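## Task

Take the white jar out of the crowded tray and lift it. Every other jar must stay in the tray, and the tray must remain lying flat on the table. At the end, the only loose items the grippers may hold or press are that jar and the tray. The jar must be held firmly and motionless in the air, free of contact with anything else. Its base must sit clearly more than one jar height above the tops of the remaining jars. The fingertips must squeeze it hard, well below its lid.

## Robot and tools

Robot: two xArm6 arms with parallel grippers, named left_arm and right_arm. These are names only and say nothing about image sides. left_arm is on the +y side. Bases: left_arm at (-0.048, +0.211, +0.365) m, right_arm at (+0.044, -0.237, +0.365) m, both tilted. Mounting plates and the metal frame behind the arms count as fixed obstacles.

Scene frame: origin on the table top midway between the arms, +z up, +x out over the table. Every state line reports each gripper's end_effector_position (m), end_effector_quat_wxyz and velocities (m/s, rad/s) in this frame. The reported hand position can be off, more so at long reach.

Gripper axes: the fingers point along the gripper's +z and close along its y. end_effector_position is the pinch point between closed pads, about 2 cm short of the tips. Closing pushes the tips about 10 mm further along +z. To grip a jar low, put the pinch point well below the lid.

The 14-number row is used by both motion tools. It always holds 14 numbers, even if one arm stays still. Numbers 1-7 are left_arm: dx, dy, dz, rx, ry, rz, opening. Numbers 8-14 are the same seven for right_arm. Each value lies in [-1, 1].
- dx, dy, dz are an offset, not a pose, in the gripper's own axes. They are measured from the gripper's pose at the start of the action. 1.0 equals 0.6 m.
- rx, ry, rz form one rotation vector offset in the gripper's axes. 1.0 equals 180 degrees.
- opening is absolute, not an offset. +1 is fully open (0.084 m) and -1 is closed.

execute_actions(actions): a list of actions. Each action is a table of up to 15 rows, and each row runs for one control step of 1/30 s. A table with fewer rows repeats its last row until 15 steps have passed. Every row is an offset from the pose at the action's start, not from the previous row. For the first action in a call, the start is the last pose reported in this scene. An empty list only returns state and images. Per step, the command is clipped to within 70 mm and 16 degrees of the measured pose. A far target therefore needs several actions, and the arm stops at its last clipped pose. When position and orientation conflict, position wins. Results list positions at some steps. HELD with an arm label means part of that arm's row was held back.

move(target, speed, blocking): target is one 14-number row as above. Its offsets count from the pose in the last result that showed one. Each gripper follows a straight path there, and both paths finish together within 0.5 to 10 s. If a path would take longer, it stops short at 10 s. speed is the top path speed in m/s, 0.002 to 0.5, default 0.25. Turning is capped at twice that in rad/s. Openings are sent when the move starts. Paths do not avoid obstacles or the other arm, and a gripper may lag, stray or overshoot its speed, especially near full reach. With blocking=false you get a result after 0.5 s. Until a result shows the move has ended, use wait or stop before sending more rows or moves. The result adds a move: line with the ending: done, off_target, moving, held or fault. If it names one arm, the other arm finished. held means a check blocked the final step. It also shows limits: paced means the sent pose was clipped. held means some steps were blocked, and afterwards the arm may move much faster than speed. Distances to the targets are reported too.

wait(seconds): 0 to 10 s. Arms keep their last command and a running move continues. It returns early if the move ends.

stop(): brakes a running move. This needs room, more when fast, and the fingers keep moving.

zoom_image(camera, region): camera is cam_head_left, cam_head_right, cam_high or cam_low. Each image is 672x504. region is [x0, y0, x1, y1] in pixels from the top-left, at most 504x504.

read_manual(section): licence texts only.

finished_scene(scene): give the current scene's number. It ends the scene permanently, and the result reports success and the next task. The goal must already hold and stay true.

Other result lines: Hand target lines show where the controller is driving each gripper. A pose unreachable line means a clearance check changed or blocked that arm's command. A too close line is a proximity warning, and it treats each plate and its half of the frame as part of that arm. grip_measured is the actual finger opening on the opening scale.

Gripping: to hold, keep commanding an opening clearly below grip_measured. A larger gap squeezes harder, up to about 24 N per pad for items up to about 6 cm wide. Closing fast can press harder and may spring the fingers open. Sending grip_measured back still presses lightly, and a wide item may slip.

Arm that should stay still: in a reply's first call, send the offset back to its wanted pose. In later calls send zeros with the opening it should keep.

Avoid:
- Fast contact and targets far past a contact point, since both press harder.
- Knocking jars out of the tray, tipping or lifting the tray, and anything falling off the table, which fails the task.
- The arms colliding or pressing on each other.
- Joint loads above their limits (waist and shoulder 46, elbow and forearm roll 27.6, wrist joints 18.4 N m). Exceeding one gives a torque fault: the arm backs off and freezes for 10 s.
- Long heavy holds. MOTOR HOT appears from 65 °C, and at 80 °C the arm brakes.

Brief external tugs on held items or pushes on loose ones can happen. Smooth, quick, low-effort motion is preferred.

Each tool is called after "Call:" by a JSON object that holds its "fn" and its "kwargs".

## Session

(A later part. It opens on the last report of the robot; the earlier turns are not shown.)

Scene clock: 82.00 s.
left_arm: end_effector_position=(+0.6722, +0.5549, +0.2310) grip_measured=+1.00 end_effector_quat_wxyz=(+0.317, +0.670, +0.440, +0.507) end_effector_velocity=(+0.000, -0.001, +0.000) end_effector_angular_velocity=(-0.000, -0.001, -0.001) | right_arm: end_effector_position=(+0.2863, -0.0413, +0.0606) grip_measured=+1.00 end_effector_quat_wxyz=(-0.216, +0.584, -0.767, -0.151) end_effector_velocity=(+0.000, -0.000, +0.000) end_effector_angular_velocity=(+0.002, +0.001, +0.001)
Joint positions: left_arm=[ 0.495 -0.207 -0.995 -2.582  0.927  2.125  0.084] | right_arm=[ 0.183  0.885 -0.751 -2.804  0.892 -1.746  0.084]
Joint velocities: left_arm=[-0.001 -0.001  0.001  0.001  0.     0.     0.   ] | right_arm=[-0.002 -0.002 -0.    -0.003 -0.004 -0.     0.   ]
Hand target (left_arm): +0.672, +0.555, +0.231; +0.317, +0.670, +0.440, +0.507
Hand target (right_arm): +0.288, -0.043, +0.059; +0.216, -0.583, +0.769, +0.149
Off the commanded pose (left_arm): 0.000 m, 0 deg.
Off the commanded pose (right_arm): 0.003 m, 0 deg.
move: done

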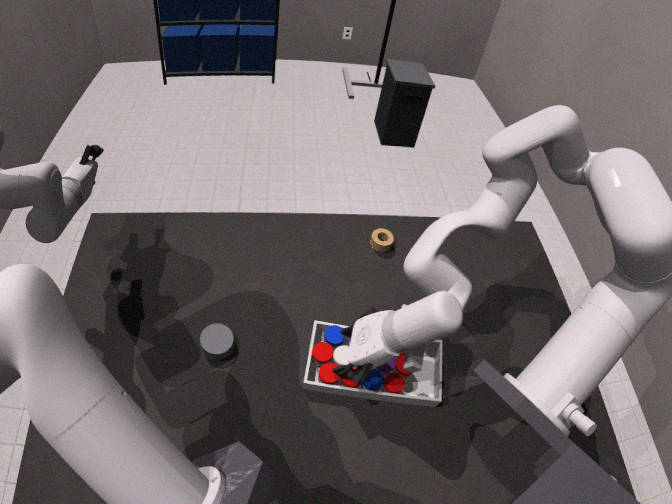

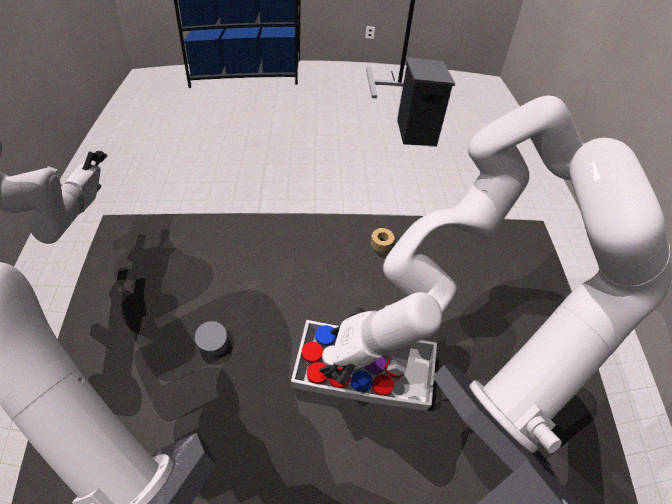

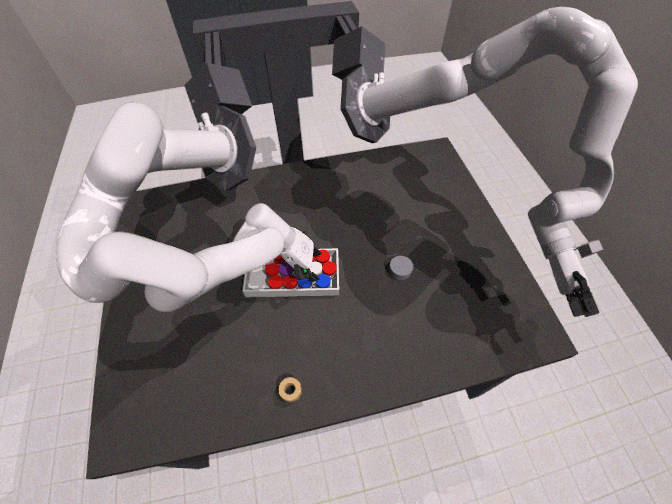

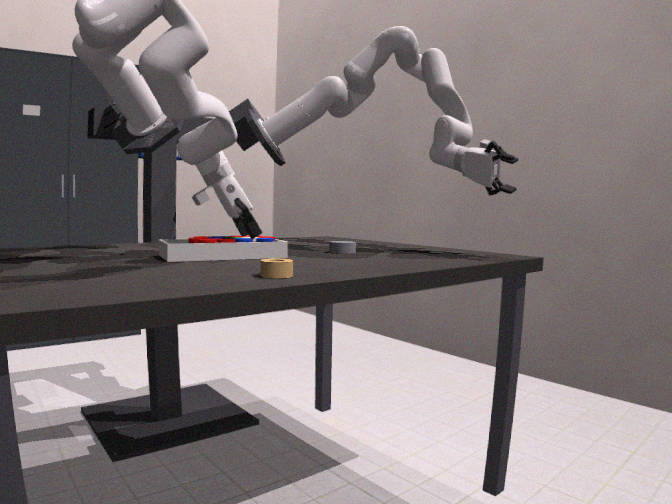

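Call:
{"fn": "move", "kwargs": {"target": [-0.947,0.002,-0.56,0.07,-0.431,0.187,-1,-0.004,0,0,0,0,0,1]}}

Scene clock: 94.33 s.
left_arm: end_effector_position=(+0.2936, +0.0314, +0.0983) grip_measured=-1.00 end_effector_quat_wxyz=(+0.299, +0.954, +0.000, +0.000) end_effector_velocity=(-0.002, -0.002, -0.001) end_effector_angular_velocity=(+0.009, +0.008, -0.007) | right_arm: end_effector_position=(+0.2870, -0.0393, +0.0617) grip_measured=+1.00 end_effector_quat_wxyz=(-0.216, +0.584, -0.768, -0.151) end_effector_velocity=(+0.000, +0.000, +0.000) end_effector_angular_velocity=(+0.001, -0.001, +0.001)
Joint positions: left_arm=[-0.089  0.513 -0.843 -3.542  0.34   3.644  0.   ] | right_arm=[ 0.191  0.887 -0.754 -2.796  0.891 -1.745  0.084]
Joint velocities: left_arm=[-0.002  0.011 -0.006 -0.036 -0.001  0.033  0.   ] | right_arm=[ 0.001  0.    -0.    -0.    -0.    -0.     0.   ]
Hand target (left_arm): +0.293, +0.031, +0.098; +0.299, +0.954, -0.000, -0.000
Hand target (right_arm): +0.287, -0.039, +0.062; +0.216, -0.584, +0.767, +0.151
Off the commanded pose (left_arm): 0.002 m, 0 deg.
Off the commanded pose (right_arm): 0.000 m, 0 deg.
move: done

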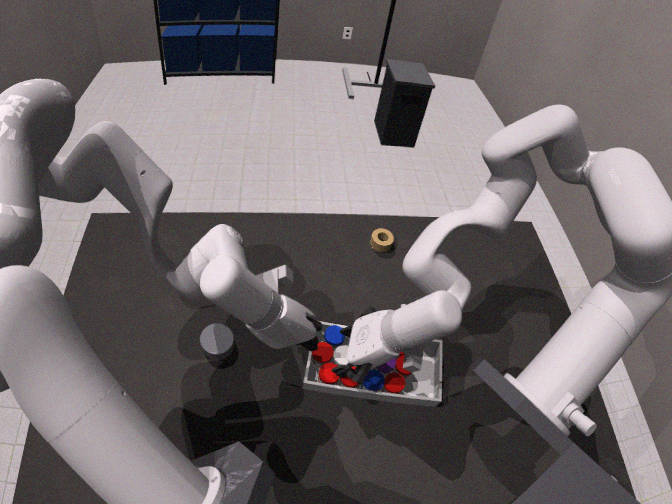

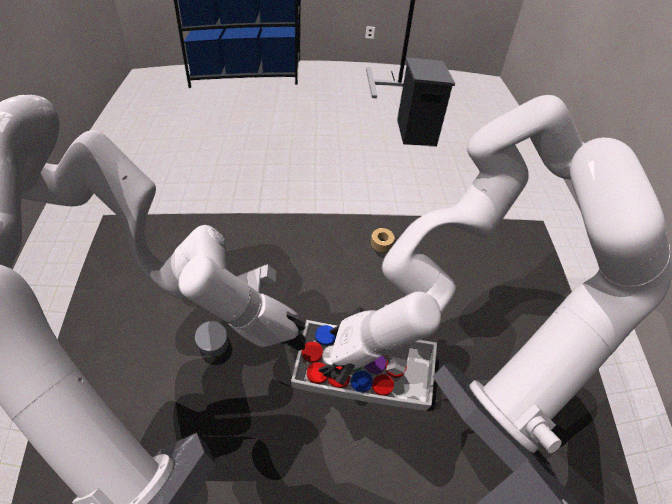

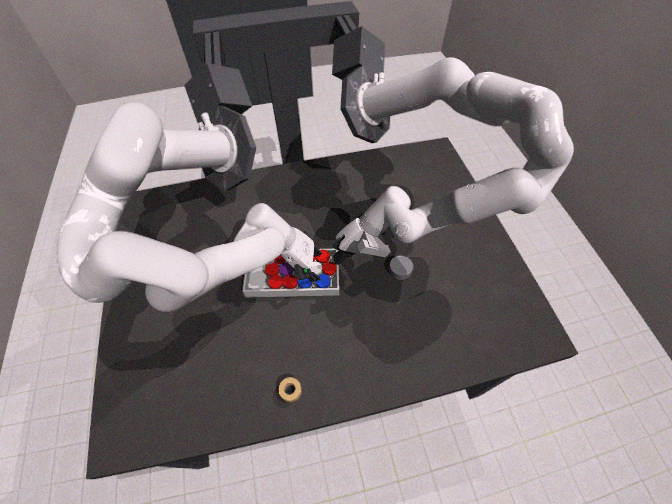

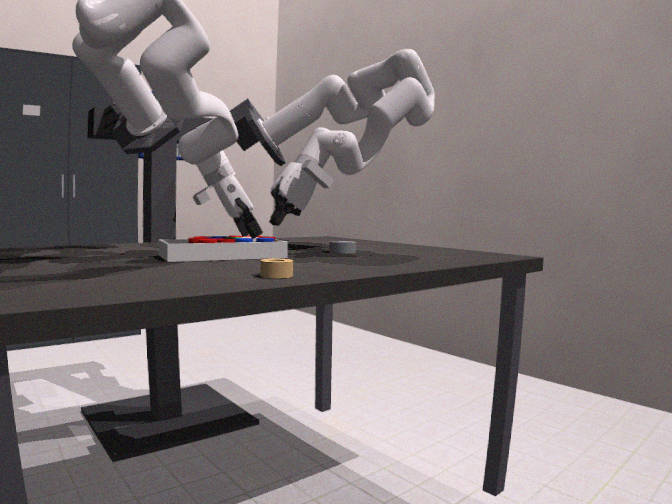

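Call:
{"fn": "move", "kwargs": {"target": [0.017,0,0.05,0,0,0,-1,0,0,0,0,0,0,1], "speed": 0.04}}

Call:
{"fn": "zoom_image", "kwargs": {"camera": "cam_head_left", "region": [280,300,400,400]}}

Call:
{"fn": "zoom_image", "kwargs": {"camera": "cam_low", "region": [200,190,310,270]}}

Call:
{"fn": "zoom_image", "kwargs": {"camera": "cam_high", "region": [270,230,360,310]}}

Scene clock: 100.40 s.
left_arm: end_effector_position=(+0.3037, +0.0143, +0.0739) grip_measured=-1.00 end_effector_quat_wxyz=(+0.299, +0.954, +0.000, +0.000) end_effector_velocity=(+0.001, -0.001, -0.001) end_effector_angular_velocity=(-0.001, -0.000, -0.001) | right_arm: end_effector_position=(+0.2869, -0.0393, +0.0618) grip_measured=+1.00 end_effector_quat_wxyz=(-0.216, +0.584, -0.768, -0.151) end_effector_velocity=(+0.000, -0.000, -0.000) end_effector_angular_velocity=(-0.001, +0.001, -0.001)
Joint positions: left_arm=[-0.081  0.616 -0.959 -3.542  0.327  3.652  0.   ] | right_arm=[ 0.191  0.887 -0.754 -2.796  0.891 -1.745  0.084]
Joint velocities: left_arm=[-0.001  0.005 -0.006 -0.001 -0.002  0.001  0.   ] | right_arm=[-0.001  0.    -0.     0.     0.     0.     0.   ]
Hand target (left_arm): +0.304, +0.014, +0.074; +0.299, +0.954, +0.000, +0.000
Hand target (right_arm): +0.287, -0.039, +0.062; +0.216, -0.584, +0.768, +0.151
Off the commanded pose (left_arm): 0.000 m, 0 deg.
Off the commanded pose (right_arm): 0.000 m, 0 deg.
move: done

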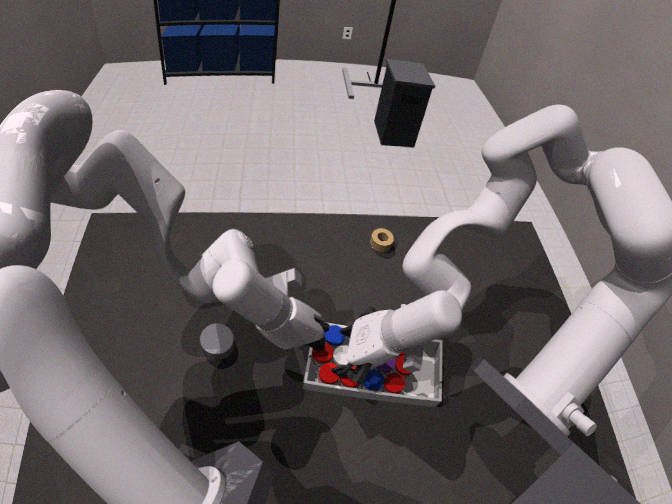

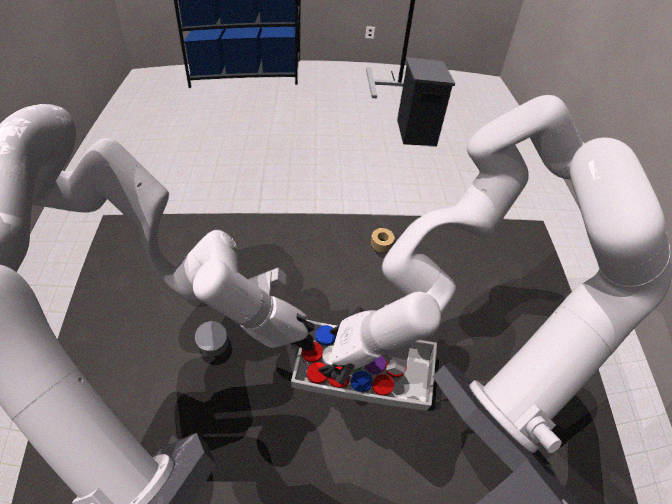

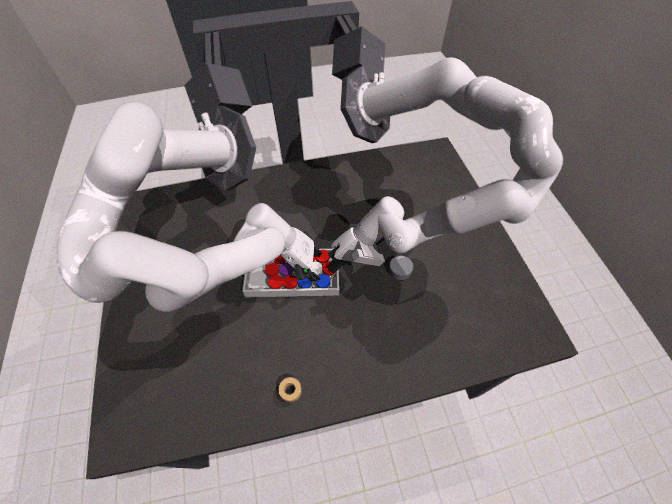

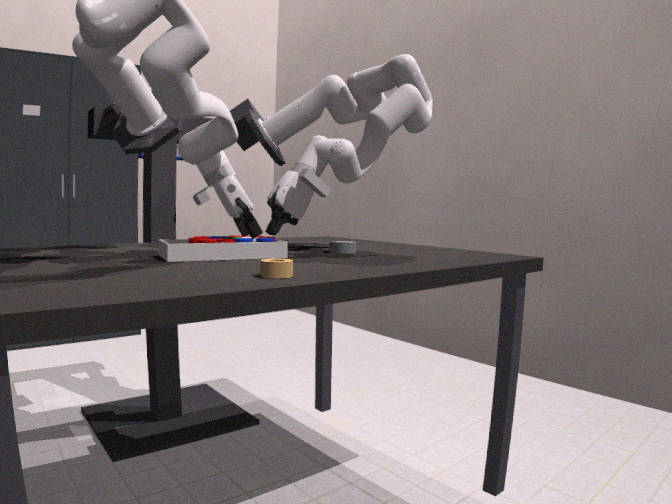

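Region (280, 300, 400, 400) of cam_head_left's 672x504 image, scaled by 4.200, with more detail than that image has.

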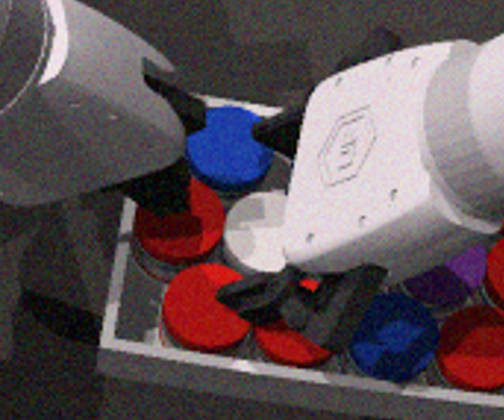

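Region (200, 190, 310, 270) of cam_low's 672x504 image, scaled by 4.582, with more detail than that image has; it fills the top 367 rows of this view, and the rest is white.

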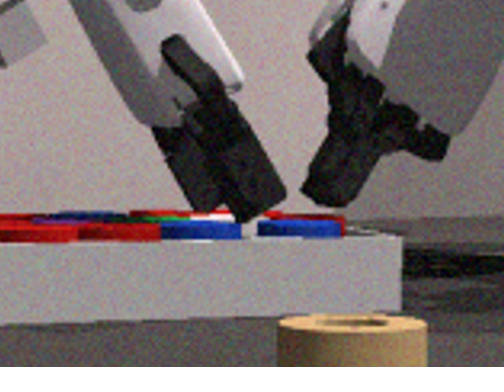

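Region (270, 230, 360, 310) of cam_high's 672x504 image, scaled by 5.600, with more detail than that image has.

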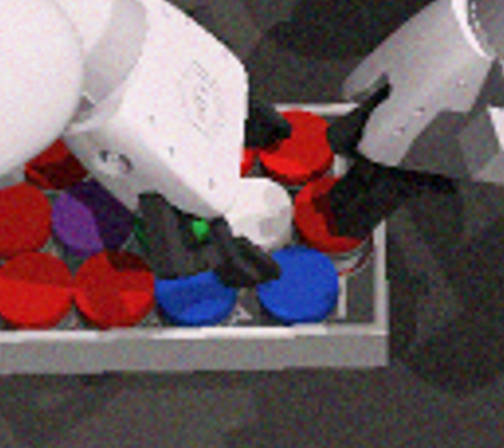

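Call:
{"fn": "move", "kwargs": {"target": [-0.017,0.002,0.012,0,0,0,-1,-0.002,0.007,0,-0.008,0,-0.014,1], "speed": 0.02}}

Call:
{"fn": "move", "kwargs": {"target": [0,-0.002,0.003,0,0,0,-1,0.003,0,0.005,0,0,0,1], "speed": 0.01}}

Call:
{"fn": "move", "kwargs": {"target": [0,-0.002,0.002,0,0,0,-1,0.016,0,-0.005,0,0,0,1], "speed": 0.01}}

Call:
{"fn": "zoom_image", "kwargs": {"camera": "cam_head_left", "region": [280,300,400,400]}}

Call:
{"fn": "zoom_image", "kwargs": {"camera": "cam_low", "region": [200,190,310,270]}}

Scene clock: 108.13 s.
left_arm: end_effector_position=(+0.2936, +0.0093, +0.0687) grip_measured=-1.00 end_effector_quat_wxyz=(+0.299, +0.954, -0.000, +0.000) end_effector_velocity=(-0.001, +0.001, -0.001) end_effector_angular_velocity=(+0.001, +0.002, +0.002) | right_arm: end_effector_position=(+0.2843, -0.0372, +0.0621) grip_measured=+1.00 end_effector_quat_wxyz=(-0.213, +0.603, -0.753, -0.155) end_effector_velocity=(-0.002, +0.000, +0.000) end_effector_angular_velocity=(+0.000, +0.003, +0.007)
Joint positions: left_arm=[-0.084  0.645 -0.958 -3.516  0.354  3.622  0.   ] | right_arm=[ 0.192  0.888 -0.764 -2.787  0.86  -1.796  0.084]
Joint velocities: left_arm=[ 0.002  0.001  0.002  0.003  0.003 -0.004  0.   ] | right_arm=[-0.     0.001  0.001  0.002 -0.005 -0.006  0.   ]
Hand target (left_arm): +0.294, +0.009, +0.069; +0.299, +0.954, +0.000, +0.000
Hand target (right_arm): +0.283, -0.037, +0.062; +0.212, -0.603, +0.753, +0.156
Off the commanded pose (left_arm): 0.000 m, 0 deg.
Off the commanded pose (right_arm): 0.001 m, 0 deg.
move: done

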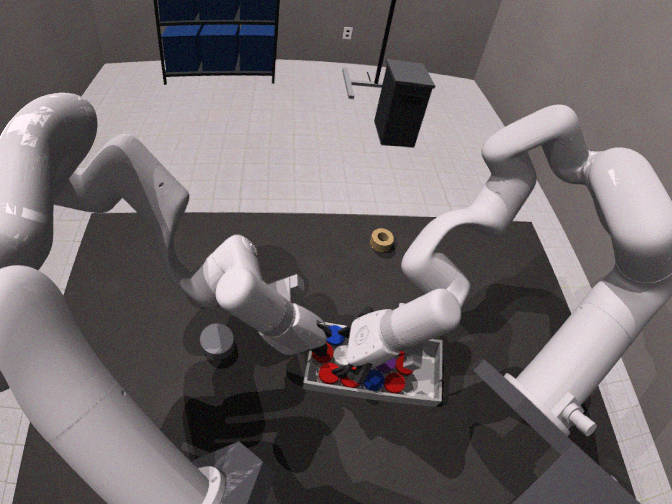

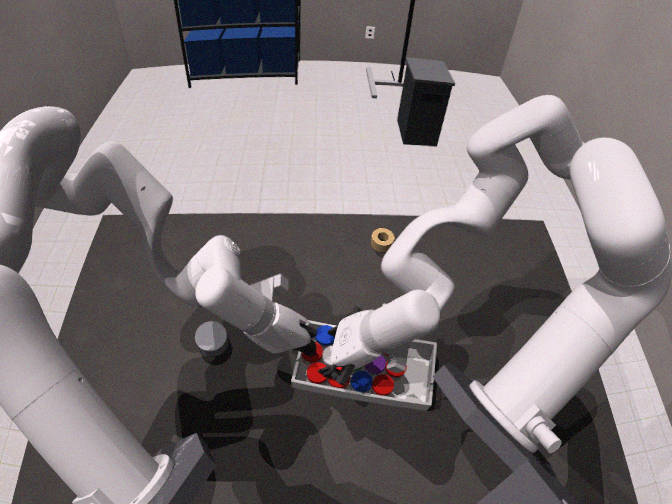

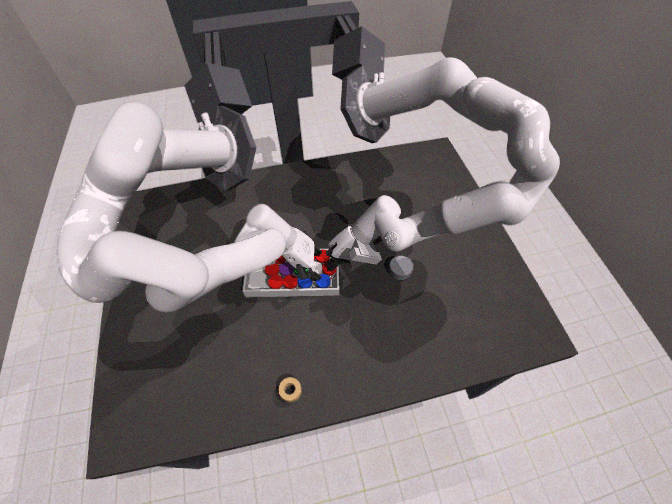

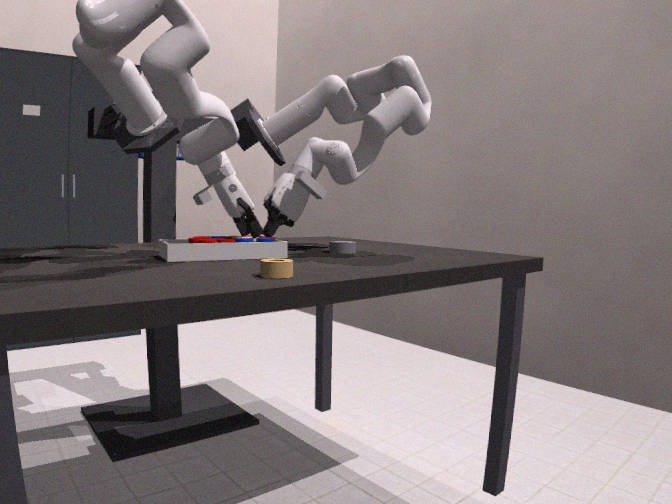

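Scene clock: 108.83 s.
left_arm: end_effector_position=(+0.2936, +0.0091, +0.0672) grip_measured=-1.00 end_effector_quat_wxyz=(+0.299, +0.954, -0.000, +0.000) end_effector_velocity=(-0.000, -0.000, -0.001) end_effector_angular_velocity=(+0.000, -0.001, -0.000) | right_arm: end_effector_position=(+0.2839, -0.0362, +0.0601) grip_measured=+1.00 end_effector_quat_wxyz=(-0.214, +0.603, -0.752, -0.157) end_effector_velocity=(+0.001, +0.002, -0.001) end_effector_angular_velocity=(+0.000, -0.004, -0.001)
Joint positions: left_arm=[-0.082  0.649 -0.964 -3.511  0.353  3.619  0.   ] | right_arm=[ 0.187  0.894 -0.771 -2.795  0.857 -1.796  0.084]
Joint velocities: left_arm=[ 0.001  0.002 -0.002  0.002  0.001 -0.001  0.   ] | right_arm=[ 0.004  0.006 -0.006  0.001  0.004  0.002  0.   ]
Hand target (left_arm): +0.294, +0.009, +0.067; +0.299, +0.954, -0.000, +0.000
Hand target (right_arm): +0.284, -0.037, +0.059; +0.213, -0.603, +0.753, +0.155
Off the commanded pose (left_arm): 0.001 m, 0 deg.
Off the commanded pose (right_arm): 0.002 m, 0 deg.
move: done

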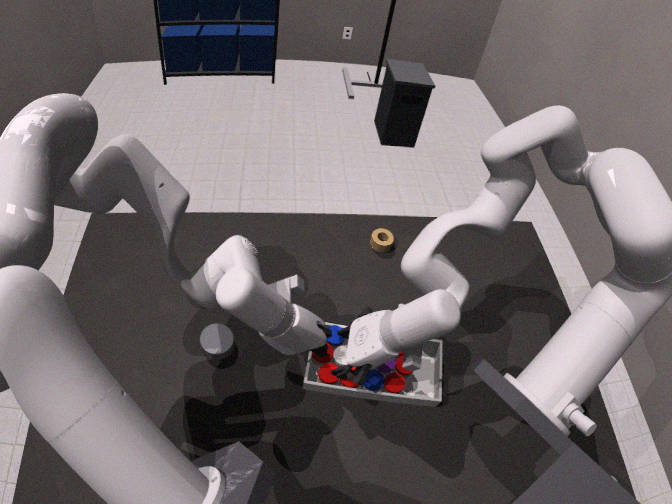

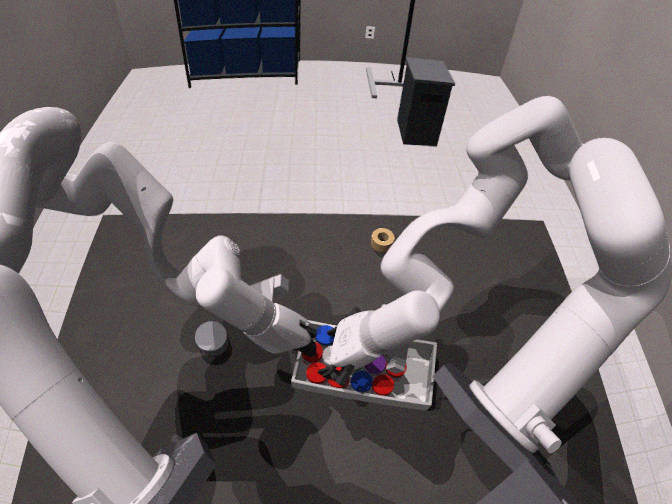

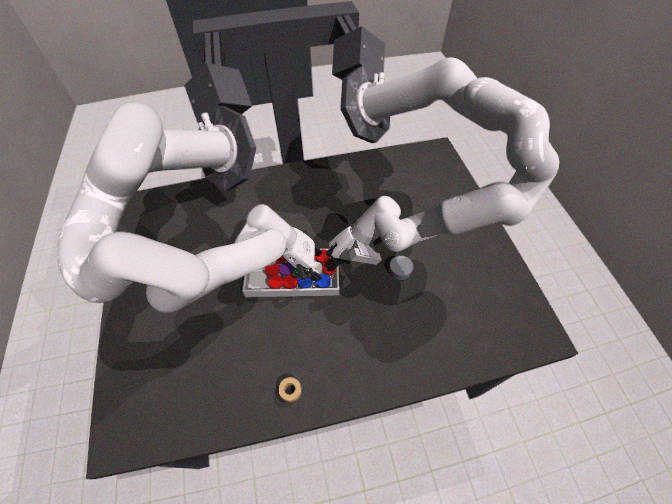

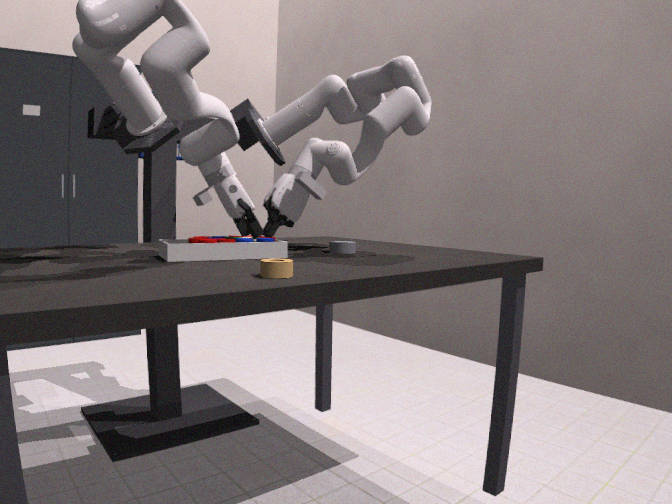

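Scene clock: 110.07 s.
left_arm: end_effector_position=(+0.2923, +0.0088, +0.0662) grip_measured=-1.00 end_effector_quat_wxyz=(+0.300, +0.954, -0.001, -0.001) end_effector_velocity=(+0.001, +0.000, -0.001) end_effector_angular_velocity=(+0.001, -0.002, +0.003) | right_arm: end_effector_position=(+0.2813, -0.0429, +0.0605) grip_measured=+1.00 end_effector_quat_wxyz=(-0.216, +0.605, -0.750, -0.159) end_effector_velocity=(+0.000, -0.000, +0.000) end_effector_angular_velocity=(+0.003, -0.001, +0.004)
Joint positions: left_arm=[-0.08   0.653 -0.966 -3.506  0.351  3.617  0.   ] | right_arm=[ 0.165  0.879 -0.751 -2.824  0.859 -1.795  0.084]
Joint velocities: left_arm=[ 0.001 -0.    -0.002  0.001  0.001 -0.002  0.   ] | right_arm=[-0.002 -0.003  0.001 -0.005 -0.004 -0.002  0.   ]
Hand target (left_arm): +0.294, +0.009, +0.065; +0.299, +0.954, -0.000, +0.000
Hand target (right_arm): +0.282, -0.046, +0.058; +0.214, -0.603, +0.752, +0.157
Off the commanded pose (left_arm): 0.002 m, 0 deg.
Off the commanded pose (right_arm): 0.004 m, 0 deg.
move: off_target (right_arm)

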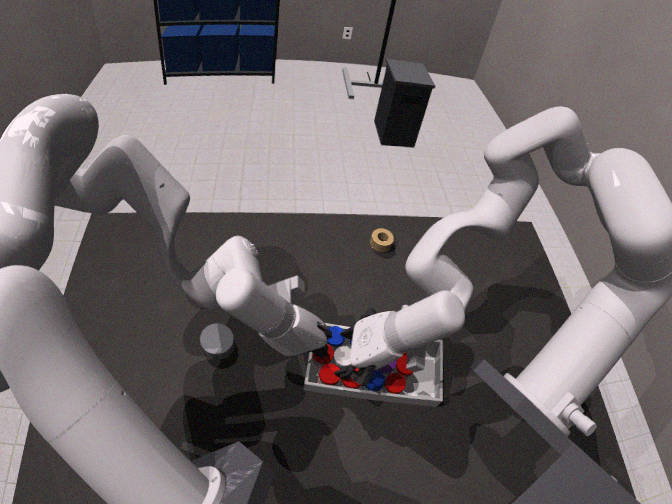

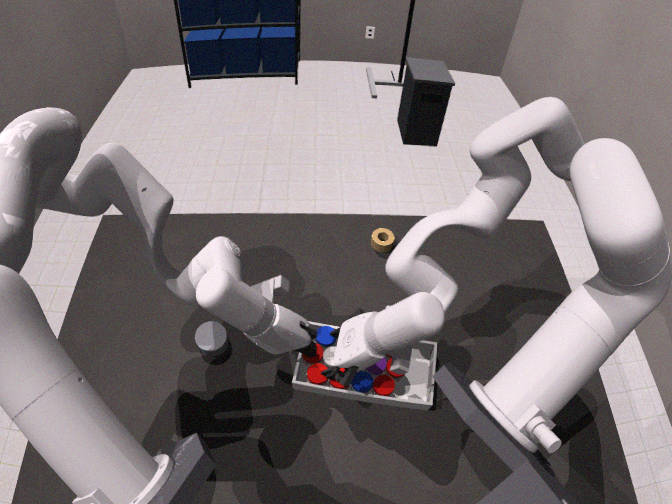

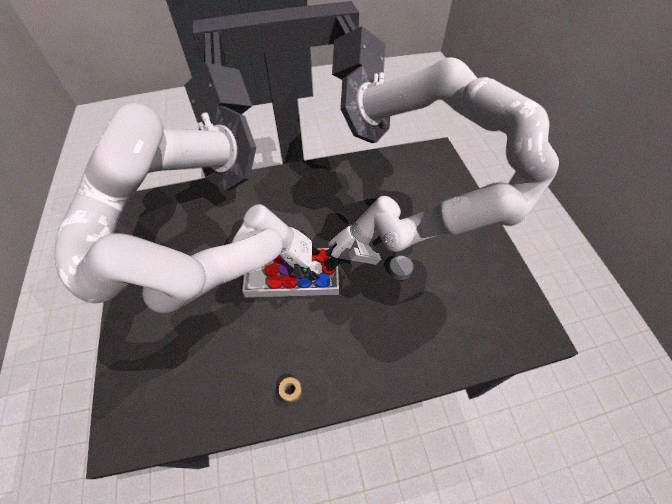

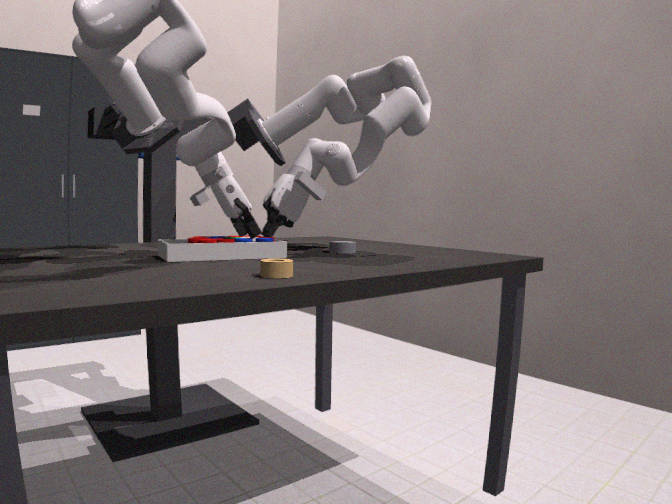

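Region (280, 300, 400, 400) of cam_head_left's 672x504 image, scaled by 4.200, with more detail than that image has.

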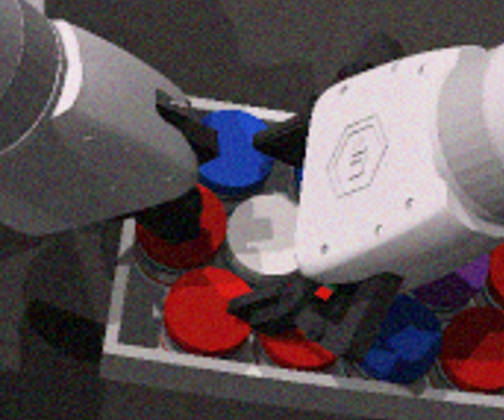

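Region (200, 190, 310, 270) of cam_low's 672x504 image, scaled by 4.582, with more detail than that image has; it fills the top 367 rows of this view, and the rest is white.

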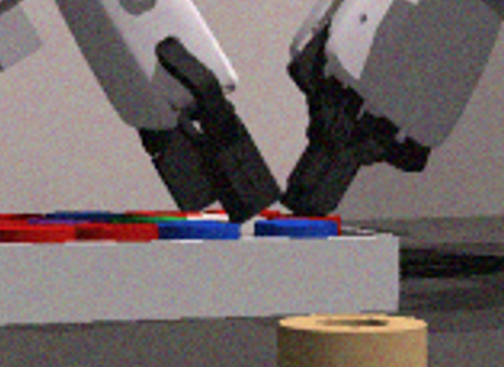

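Call:
{"fn": "move", "kwargs": {"target": [0,0,0,0,0,0,-1,-0.013,0.012,-0.006,0.024,0,-0.014,1], "speed": 0.04}}

Call:
{"fn": "move", "kwargs": {"target": [0,-0.001,0.001,0,0,0,-1,0.006,0,0.010,0,0,0,1], "speed": 0.01}}

Call:
{"fn": "zoom_image", "kwargs": {"camera": "cam_head_left", "region": [290,330,390,410]}}

Scene clock: 120.00 s.
left_arm: end_effector_position=(+0.2924, +0.0089, +0.0661) grip_measured=-1.00 end_effector_quat_wxyz=(+0.300, +0.954, -0.001, -0.001) end_effector_velocity=(-0.001, -0.000, +0.000) end_effector_angular_velocity=(-0.000, +0.000, -0.001) | right_arm: end_effector_position=(+0.2748, -0.0370, +0.0669) grip_measured=+1.00 end_effector_quat_wxyz=(-0.241, +0.612, -0.743, -0.126) end_effector_velocity=(+0.002, +0.001, +0.001) end_effector_angular_velocity=(-0.000, -0.014, -0.002)
Joint positions: left_arm=[-0.08   0.653 -0.966 -3.506  0.351  3.617  0.   ] | right_arm=[ 0.212  0.921 -0.712 -2.821  1.007 -1.786  0.084]
Joint velocities: left_arm=[-0.     0.     0.001  0.001  0.    -0.     0.   ] | right_arm=[0.009 0.003 0.003 0.    0.017 0.002 0.   ]
Hand target (left_arm): +0.292, +0.009, +0.066; +0.300, +0.954, -0.001, -0.001
Hand target (right_arm): +0.275, -0.036, +0.068; +0.242, -0.612, +0.742, +0.126
Off the commanded pose (left_arm): 0.000 m, 0 deg.
Off the commanded pose (right_arm): 0.001 m, 0 deg.
move: done

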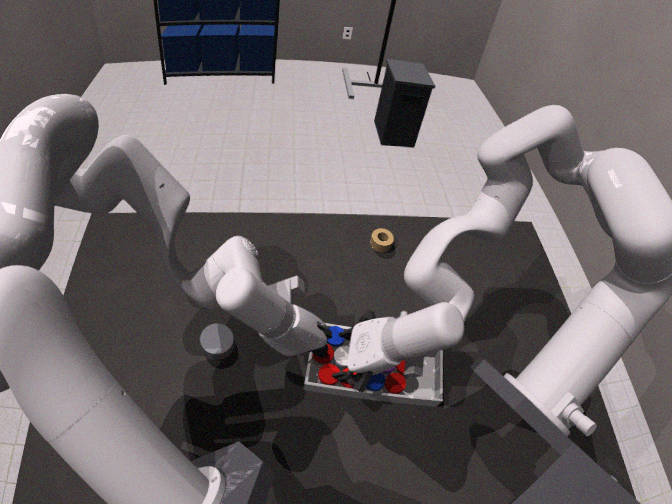

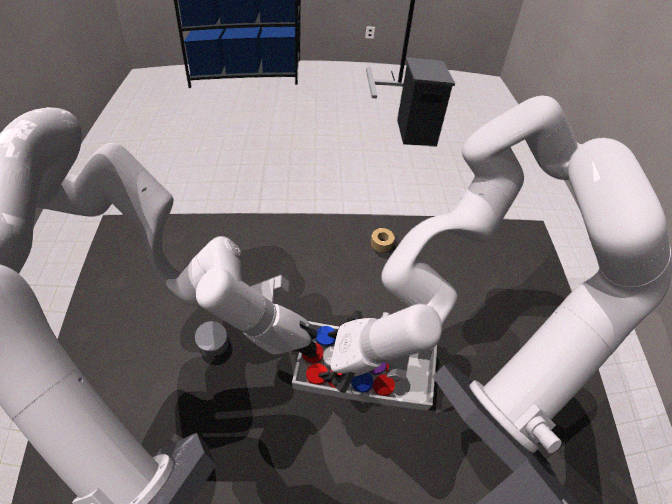

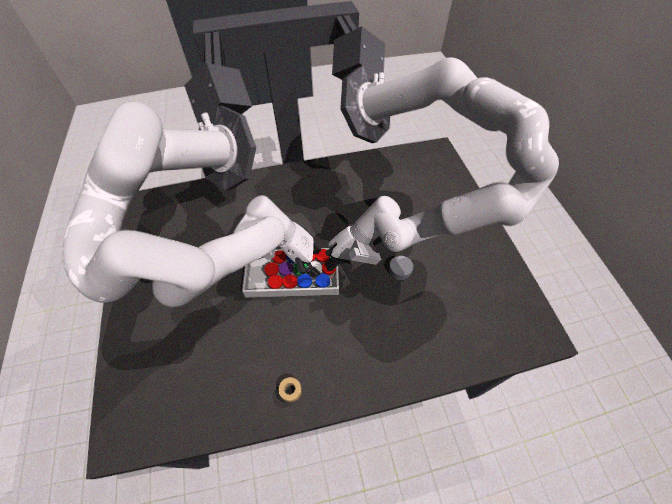

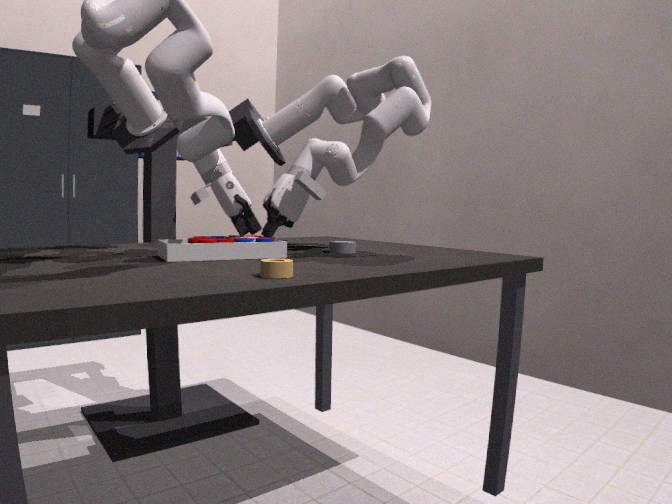

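Scene clock: 120.93 s.
left_arm: end_effector_position=(+0.2923, +0.0089, +0.0658) grip_measured=-1.00 end_effector_quat_wxyz=(+0.301, +0.954, -0.002, -0.001) end_effector_velocity=(+0.000, -0.001, +0.000) end_effector_angular_velocity=(-0.001, -0.000, -0.002) | right_arm: end_effector_position=(+0.2740, -0.0348, +0.0627) grip_measured=+1.00 end_effector_quat_wxyz=(-0.243, +0.613, -0.740, -0.130) end_effector_velocity=(+0.002, +0.002, -0.001) end_effector_angular_velocity=(+0.004, -0.002, +0.001)
Joint positions: left_arm=[-0.079  0.654 -0.968 -3.504  0.348  3.616  0.   ] | right_arm=[ 0.198  0.934 -0.727 -2.841  1.    -1.789  0.084]
Joint velocities: left_arm=[-0.001  0.001 -0.002 -0.    -0.002  0.001  0.   ] | right_arm=[ 0.001  0.004 -0.009 -0.004 -0.005  0.     0.   ]
Hand target (left_arm): +0.292, +0.009, +0.065; +0.300, +0.954, -0.001, -0.001
Hand target (right_arm): +0.275, -0.037, +0.060; +0.241, -0.612, +0.743, +0.126
Off the commanded pose (left_arm): 0.001 m, 0 deg.
Off the commanded pose (right_arm): 0.004 m, 1 deg.
move: off_target (right_arm)

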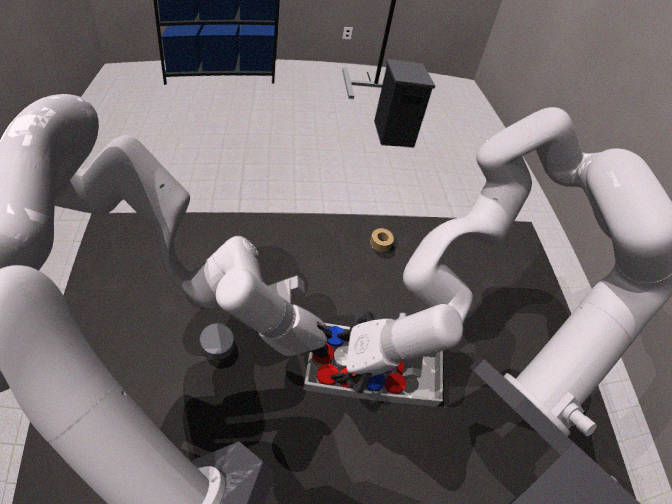

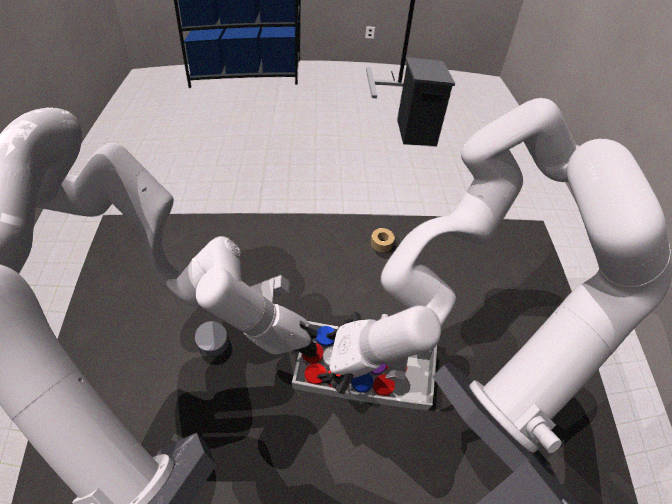

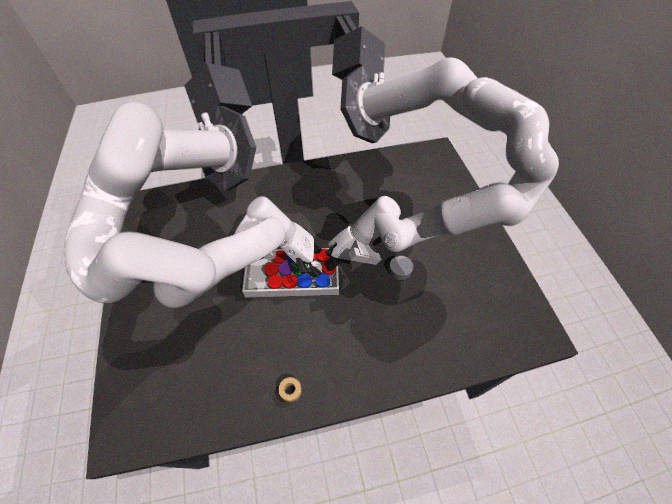

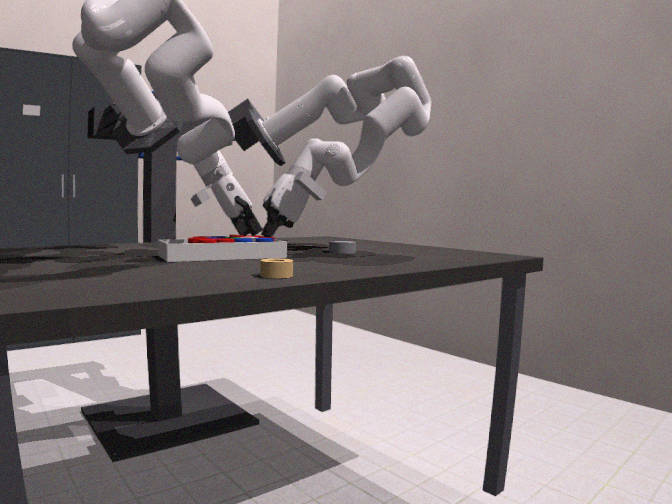

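Region (290, 330, 390, 410) of cam_head_left's 672x504 image, scaled by 5.040, with more detail than that image has; it fills the top 403 rows of this view, and the rest is white.

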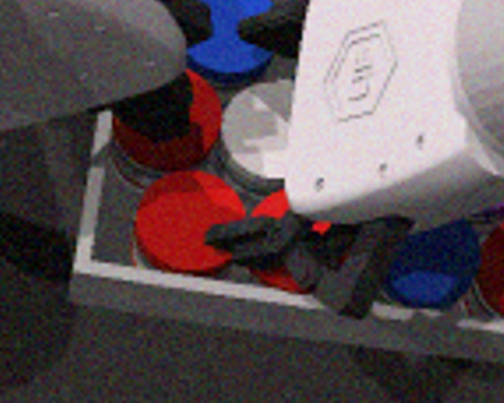

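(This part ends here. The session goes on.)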